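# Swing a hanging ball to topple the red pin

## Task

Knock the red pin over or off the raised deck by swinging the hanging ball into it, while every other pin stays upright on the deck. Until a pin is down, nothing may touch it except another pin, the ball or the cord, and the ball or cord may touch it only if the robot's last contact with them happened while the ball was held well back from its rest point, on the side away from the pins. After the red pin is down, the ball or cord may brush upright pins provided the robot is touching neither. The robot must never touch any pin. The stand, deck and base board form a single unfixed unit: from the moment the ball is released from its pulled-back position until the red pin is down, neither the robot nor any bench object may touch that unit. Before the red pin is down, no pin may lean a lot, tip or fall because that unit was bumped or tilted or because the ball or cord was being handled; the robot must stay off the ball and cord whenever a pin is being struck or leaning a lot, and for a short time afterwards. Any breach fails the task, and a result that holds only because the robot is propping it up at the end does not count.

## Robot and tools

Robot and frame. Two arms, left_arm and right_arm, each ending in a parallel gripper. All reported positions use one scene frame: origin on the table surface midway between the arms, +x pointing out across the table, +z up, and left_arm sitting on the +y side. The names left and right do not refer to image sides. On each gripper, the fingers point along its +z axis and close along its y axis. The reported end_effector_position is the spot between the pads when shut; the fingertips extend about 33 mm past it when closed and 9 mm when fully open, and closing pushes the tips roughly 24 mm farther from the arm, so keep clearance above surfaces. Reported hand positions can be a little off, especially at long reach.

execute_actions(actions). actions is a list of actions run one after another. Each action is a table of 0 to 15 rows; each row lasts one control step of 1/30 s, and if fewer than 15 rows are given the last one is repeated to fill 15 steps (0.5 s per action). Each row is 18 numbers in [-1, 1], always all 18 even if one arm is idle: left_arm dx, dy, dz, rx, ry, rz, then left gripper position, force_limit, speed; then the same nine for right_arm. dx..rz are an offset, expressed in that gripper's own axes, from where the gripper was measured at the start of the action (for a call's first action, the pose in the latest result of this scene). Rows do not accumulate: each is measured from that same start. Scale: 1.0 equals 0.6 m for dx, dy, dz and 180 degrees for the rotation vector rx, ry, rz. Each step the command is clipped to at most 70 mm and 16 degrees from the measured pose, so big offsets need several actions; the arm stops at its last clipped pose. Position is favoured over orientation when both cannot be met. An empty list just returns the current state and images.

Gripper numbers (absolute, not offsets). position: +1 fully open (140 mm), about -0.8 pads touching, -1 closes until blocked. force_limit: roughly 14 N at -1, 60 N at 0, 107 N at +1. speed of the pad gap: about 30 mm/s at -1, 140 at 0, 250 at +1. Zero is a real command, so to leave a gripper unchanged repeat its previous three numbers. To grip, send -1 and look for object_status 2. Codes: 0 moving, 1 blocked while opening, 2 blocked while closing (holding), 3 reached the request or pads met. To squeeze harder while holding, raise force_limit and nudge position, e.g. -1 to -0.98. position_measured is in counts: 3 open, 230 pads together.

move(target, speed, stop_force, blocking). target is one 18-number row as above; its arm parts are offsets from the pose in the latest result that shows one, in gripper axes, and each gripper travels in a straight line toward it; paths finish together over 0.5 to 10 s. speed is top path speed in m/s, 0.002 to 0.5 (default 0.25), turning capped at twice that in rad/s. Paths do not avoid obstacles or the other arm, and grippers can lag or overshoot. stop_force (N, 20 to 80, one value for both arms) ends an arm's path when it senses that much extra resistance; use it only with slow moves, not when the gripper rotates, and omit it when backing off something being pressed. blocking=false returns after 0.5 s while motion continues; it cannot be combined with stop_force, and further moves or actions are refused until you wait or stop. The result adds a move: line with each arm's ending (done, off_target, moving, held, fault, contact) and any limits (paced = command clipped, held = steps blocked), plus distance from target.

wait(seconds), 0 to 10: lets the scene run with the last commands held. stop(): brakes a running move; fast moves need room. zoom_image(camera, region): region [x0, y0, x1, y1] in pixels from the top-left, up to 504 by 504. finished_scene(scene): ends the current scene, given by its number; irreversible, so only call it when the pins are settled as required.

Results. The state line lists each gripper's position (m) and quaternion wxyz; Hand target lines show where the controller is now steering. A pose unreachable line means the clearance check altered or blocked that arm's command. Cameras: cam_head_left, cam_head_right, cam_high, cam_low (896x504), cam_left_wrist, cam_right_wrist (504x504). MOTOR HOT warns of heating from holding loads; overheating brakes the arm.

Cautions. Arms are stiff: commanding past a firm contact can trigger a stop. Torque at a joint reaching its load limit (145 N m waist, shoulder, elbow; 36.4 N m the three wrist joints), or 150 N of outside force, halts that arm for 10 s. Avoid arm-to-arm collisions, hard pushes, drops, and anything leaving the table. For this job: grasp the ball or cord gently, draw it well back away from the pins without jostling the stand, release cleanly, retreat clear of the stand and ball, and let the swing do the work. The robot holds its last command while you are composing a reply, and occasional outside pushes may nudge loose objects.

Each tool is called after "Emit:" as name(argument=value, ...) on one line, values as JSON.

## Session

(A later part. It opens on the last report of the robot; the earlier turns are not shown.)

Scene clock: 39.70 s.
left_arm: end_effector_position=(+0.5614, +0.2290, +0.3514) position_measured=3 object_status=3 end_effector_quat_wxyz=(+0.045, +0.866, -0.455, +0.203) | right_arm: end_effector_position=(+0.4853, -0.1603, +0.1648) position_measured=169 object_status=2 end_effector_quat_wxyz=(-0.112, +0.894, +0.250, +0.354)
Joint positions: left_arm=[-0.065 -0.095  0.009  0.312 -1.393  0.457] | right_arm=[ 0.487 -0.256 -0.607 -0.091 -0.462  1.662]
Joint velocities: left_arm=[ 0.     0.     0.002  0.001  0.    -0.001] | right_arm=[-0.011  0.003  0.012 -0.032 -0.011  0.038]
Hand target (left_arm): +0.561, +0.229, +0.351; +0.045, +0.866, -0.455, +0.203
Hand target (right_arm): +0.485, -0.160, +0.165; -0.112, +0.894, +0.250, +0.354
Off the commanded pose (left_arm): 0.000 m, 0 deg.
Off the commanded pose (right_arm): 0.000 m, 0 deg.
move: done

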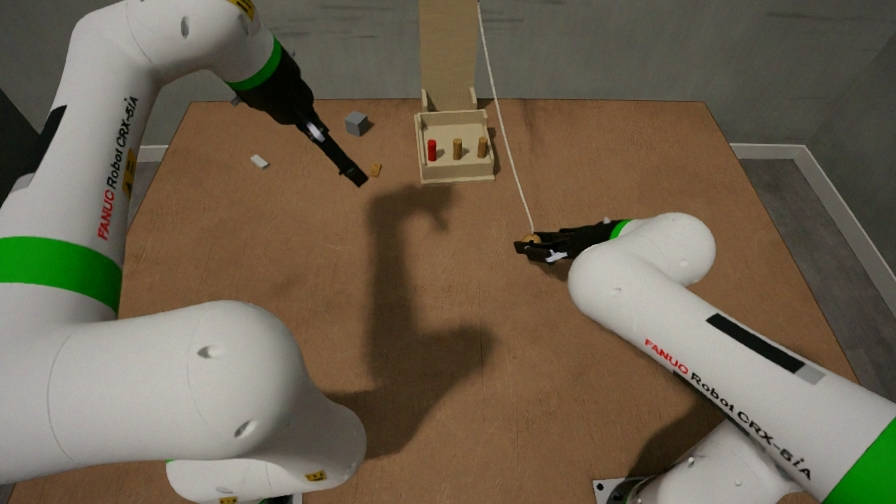

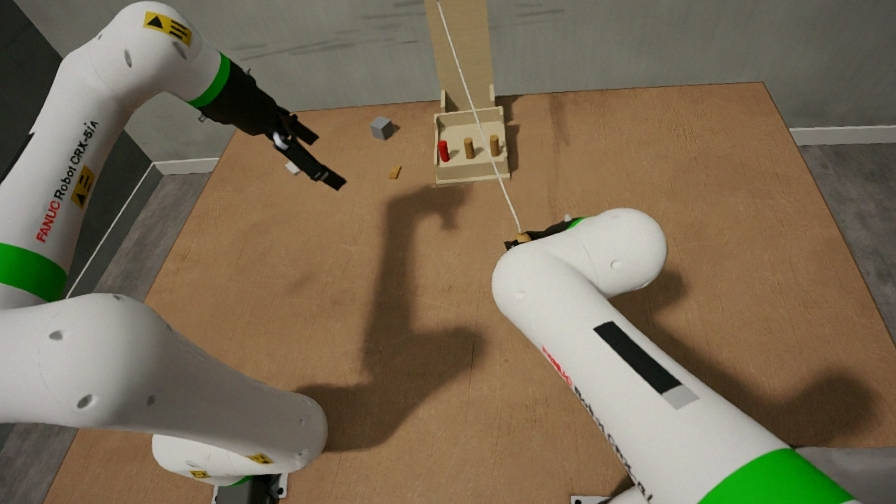

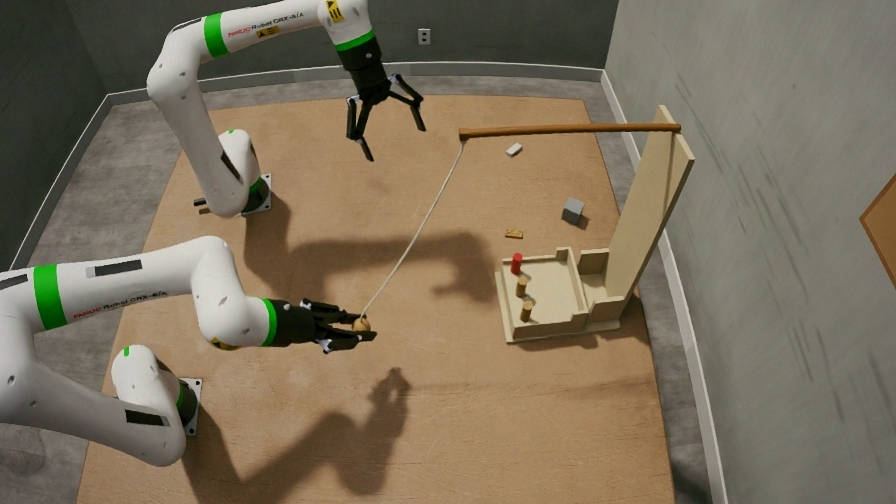

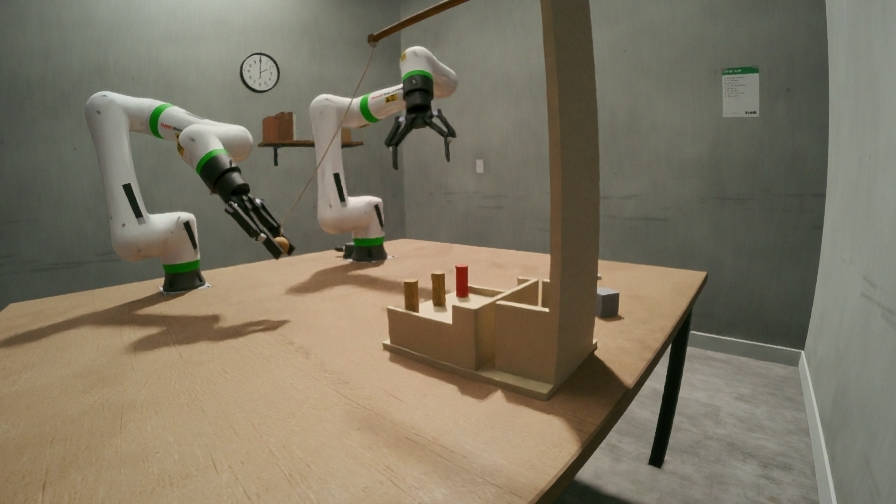

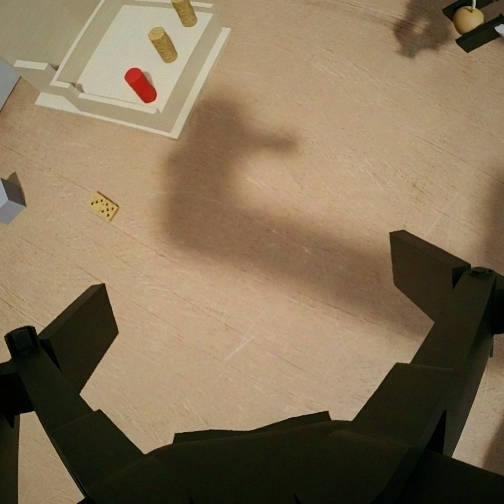

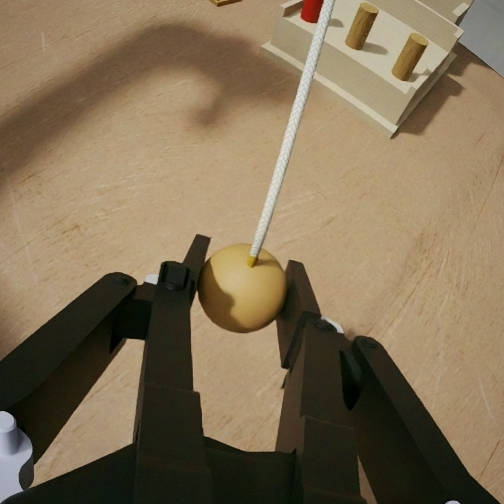

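Emit:
move(target=[0,0,0,0,0,0,1,0,0, 0,0.01,0,0,0,0,-1,-0.5,0], speed=0.03)

Emit:
execute_actions(actions=[[[0,0,0,0,0,0,1,0,0,0,0,0,0,0,0,1,0,1]],[[0,0,0,0,0,0,1,0,0,-0.08,0,-0.08,0,0,0,1,0,1]],[[0,0,0,0,0,0,1,0,0,-0.05,0,-0.05,0,0,0,1,0,1]]])

Emit:
wait(seconds=5)

Scene clock: 44.47 s.
left_arm: end_effector_position=(+0.5614, +0.2290, +0.3514) position_measured=3 object_status=3 end_effector_quat_wxyz=(+0.045, +0.866, -0.455, +0.203) | right_arm: end_effector_position=(+0.4885, -0.1654, +0.1646) position_measured=169 object_status=2 end_effector_quat_wxyz=(-0.112, +0.894, +0.250, +0.354)
Joint positions: left_arm=[-0.065 -0.095  0.009  0.312 -1.393  0.457] | right_arm=[ 0.465 -0.248 -0.591 -0.123 -0.471  1.706]
Joint velocities: left_arm=[ 0.    -0.     0.001 -0.001  0.    -0.   ] | right_arm=[-0.    -0.     0.001 -0.001 -0.001  0.002]
Hand target (left_arm): +0.561, +0.229, +0.351; +0.045, +0.866, -0.455, +0.203
Hand target (right_arm): +0.488, -0.165, +0.165; -0.112, +0.894, +0.250, +0.354
Off the commanded pose (left_arm): 0.000 m, 0 deg.
Off the commanded pose (right_arm): 0.000 m, 0 deg.
move: done

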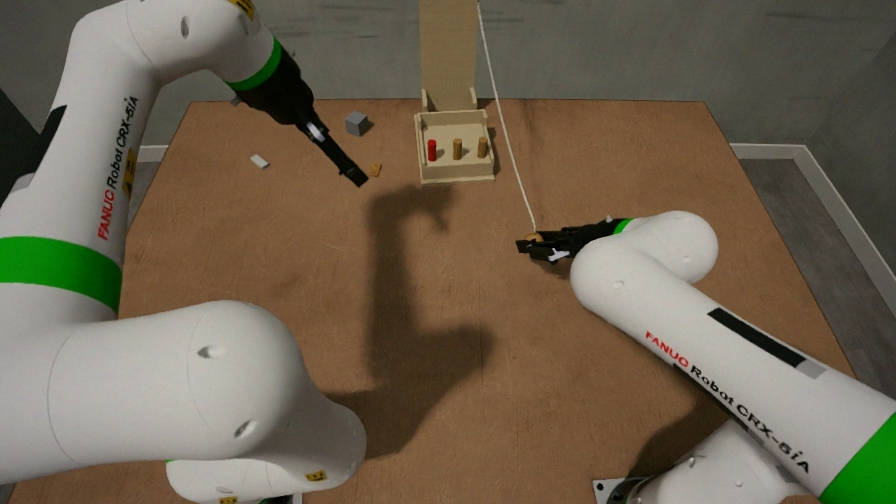

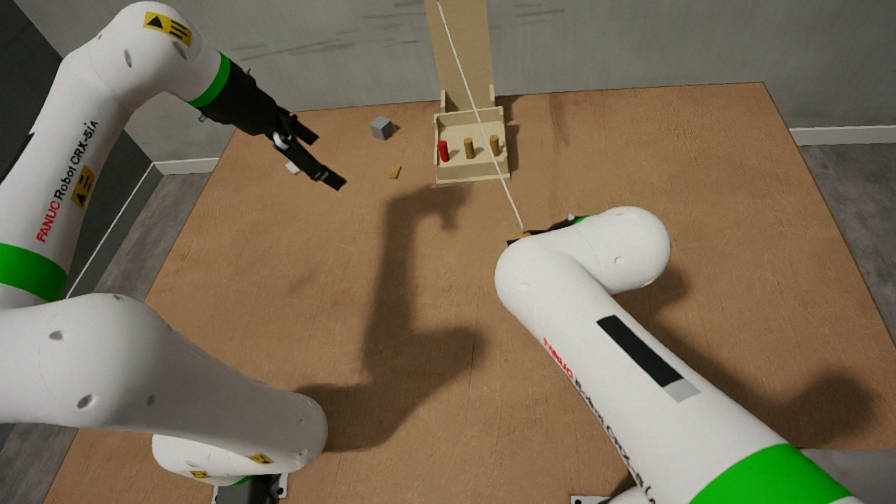

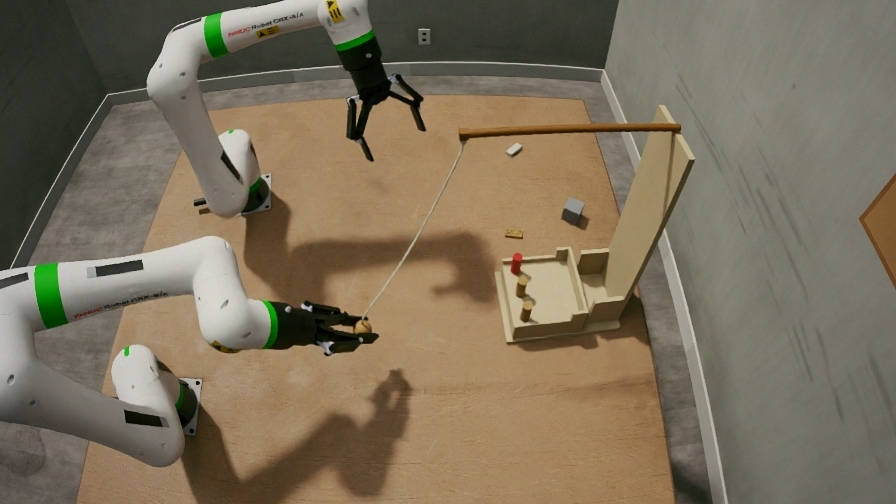

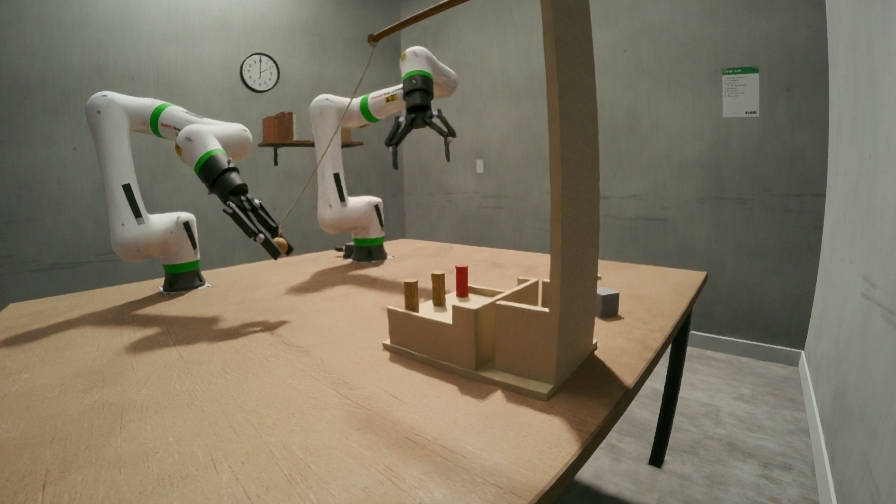

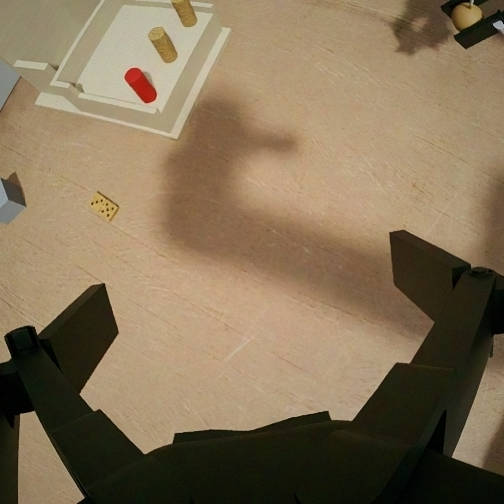

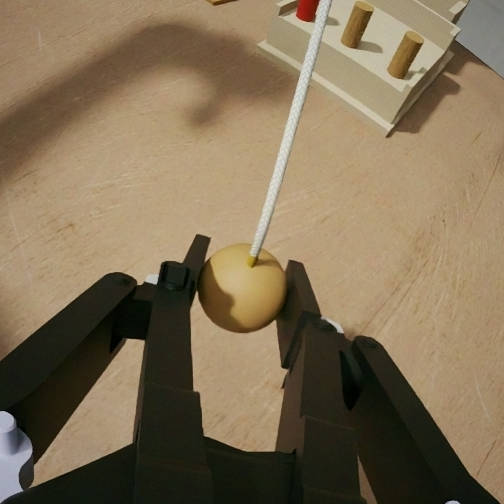

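Scene clock: 45.97 s.
left_arm: end_effector_position=(+0.5614, +0.2290, +0.3514) position_measured=3 object_status=3 end_effector_quat_wxyz=(+0.045, +0.866, -0.455, +0.203) | right_arm: end_effector_position=(+0.3949, -0.2241, +0.1675) position_measured=3 object_status=3 end_effector_quat_wxyz=(-0.111, +0.894, +0.249, +0.354)
Joint positions: left_arm=[-0.065 -0.095  0.009  0.312 -1.393  0.457] | right_arm=[ 0.429 -0.579 -0.778 -0.139 -0.619  1.735]
Joint velocities: left_arm=[-0.    -0.     0.001  0.001 -0.002  0.   ] | right_arm=[ 0.004 -0.003 -0.002  0.005 -0.001 -0.004]
Hand target (left_arm): +0.561, +0.229, +0.351; +0.045, +0.866, -0.455, +0.203
Hand target (right_arm): +0.395, -0.224, +0.168; -0.111, +0.894, +0.249, +0.354
Off the commanded pose (left_arm): 0.000 m, 0 deg.
Off the commanded pose (right_arm): 0.000 m, 0 deg.

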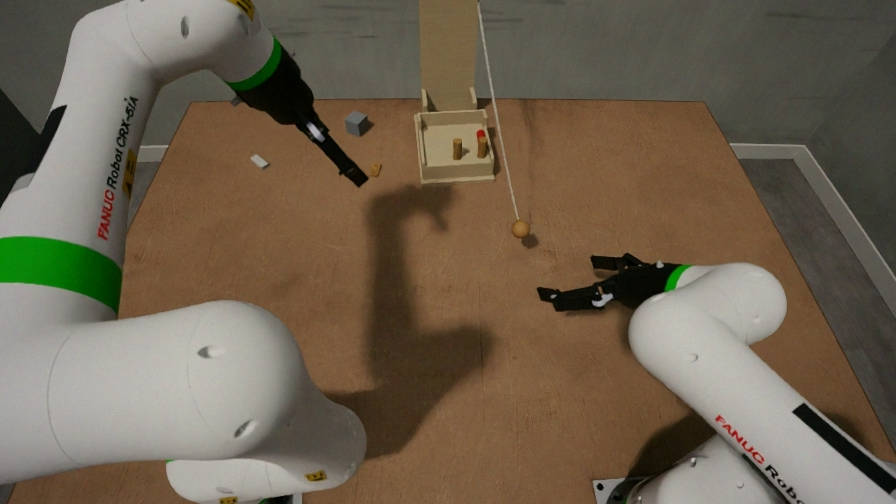

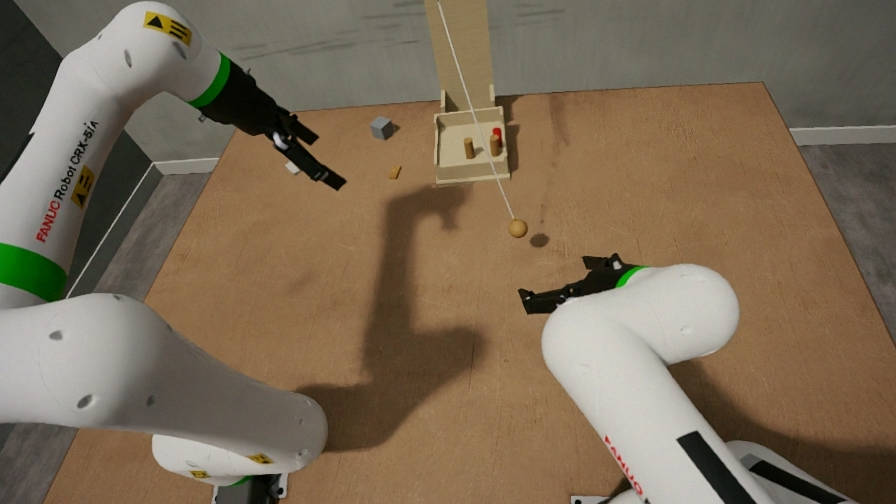

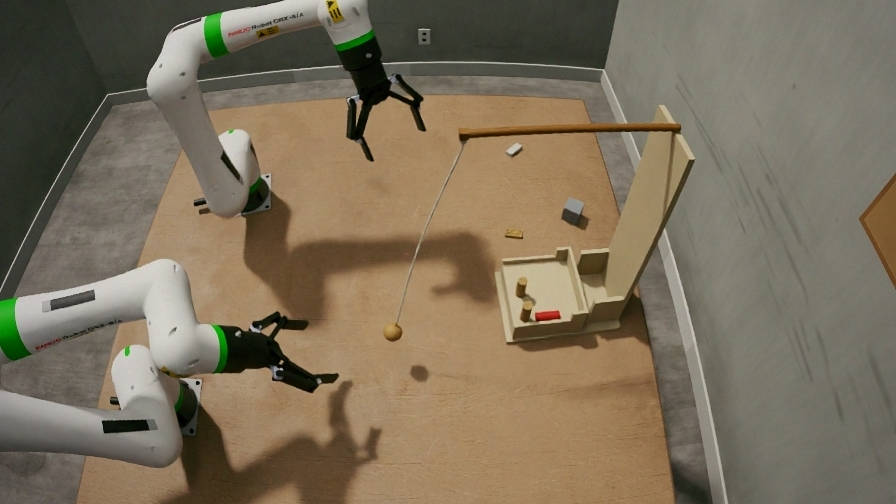

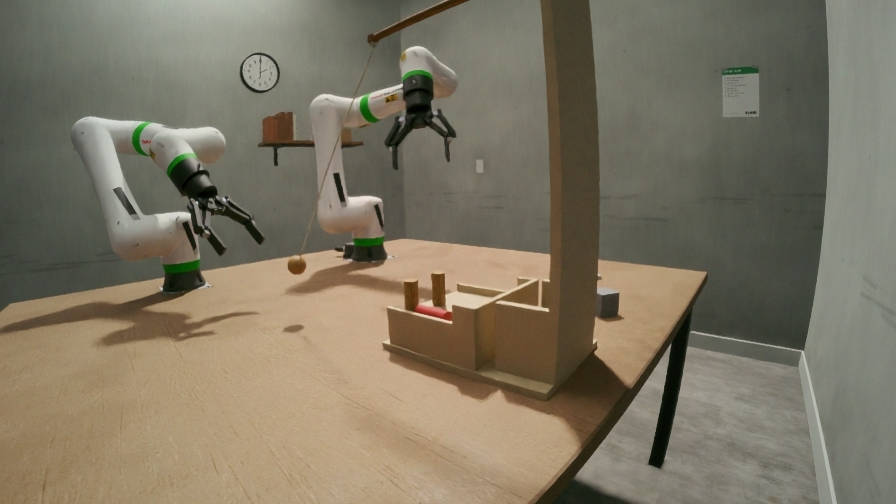

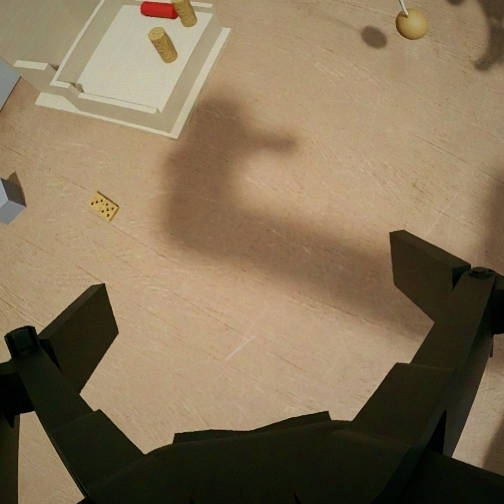

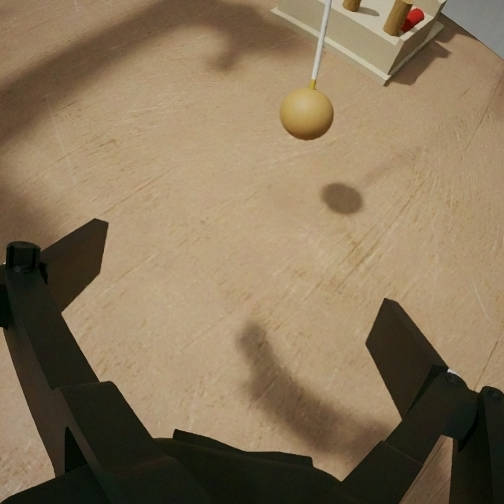

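Scene clock: 50.97 s.
left_arm: end_effector_position=(+0.5614, +0.2290, +0.3514) position_measured=3 object_status=3 end_effector_quat_wxyz=(+0.045, +0.866, -0.455, +0.203) | right_arm: end_effector_position=(+0.3948, -0.2239, +0.1675) position_measured=3 object_status=3 end_effector_quat_wxyz=(-0.111, +0.894, +0.249, +0.354)
Joint positions: left_arm=[-0.065 -0.095  0.009  0.312 -1.393  0.457] | right_arm=[ 0.429 -0.579 -0.778 -0.138 -0.619  1.735]
Joint velocities: left_arm=[ 0.    -0.    -0.     0.001  0.002 -0.001] | right_arm=[-0.    -0.     0.     0.     0.     0.001]
Hand target (left_arm): +0.561, +0.229, +0.351; +0.045, +0.866, -0.455, +0.203
Hand target (right_arm): +0.395, -0.224, +0.168; -0.111, +0.894, +0.249, +0.354
Off the commanded pose (left_arm): 0.000 m, 0 deg.
Off the commanded pose (right_arm): 0.000 m, 0 deg.
wait: 5.00 s; at rest by 0.17 s

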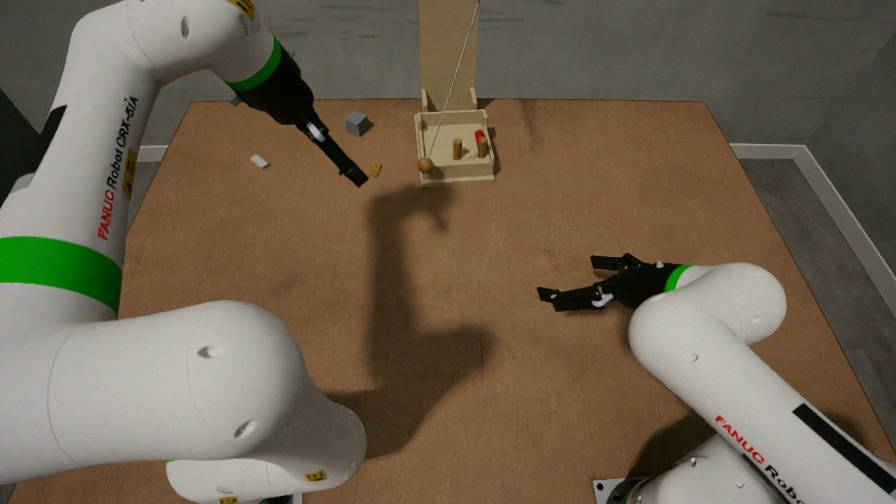

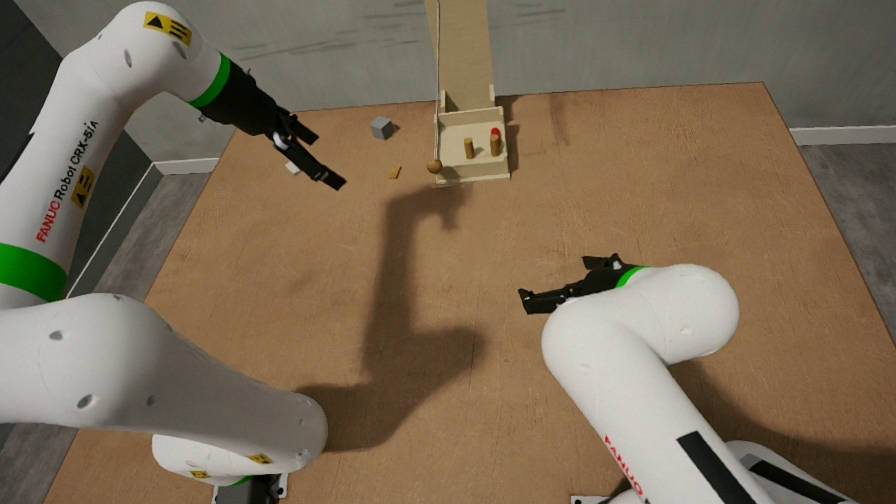

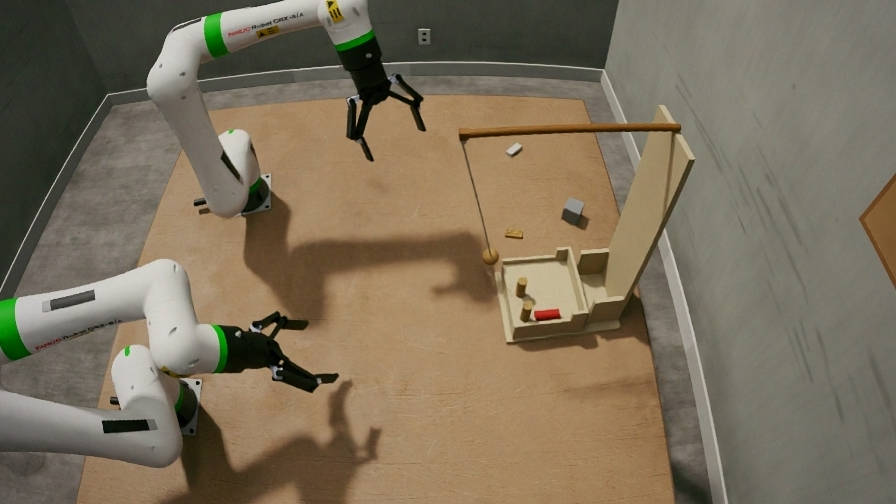

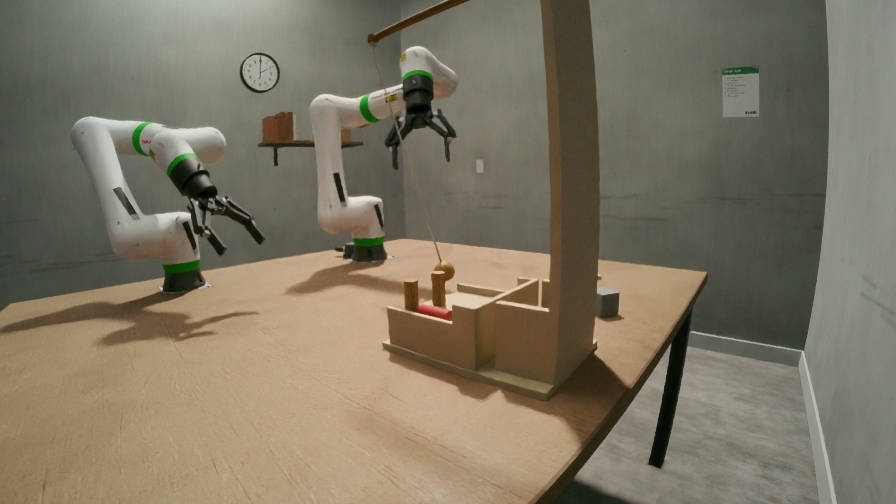

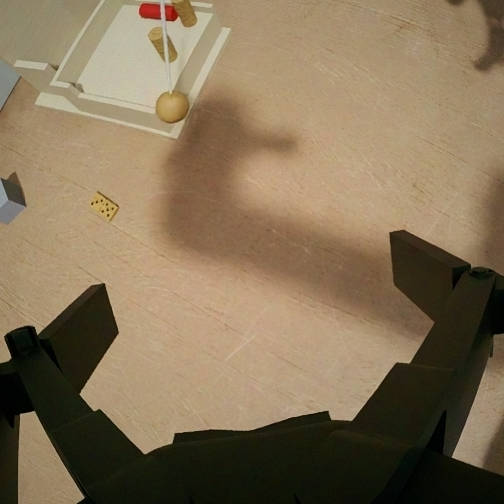

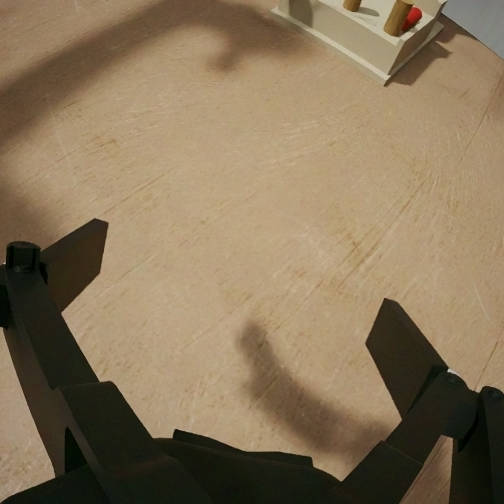

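Emit:
finished_scene(scene=1)

The scene is finished: the task was done.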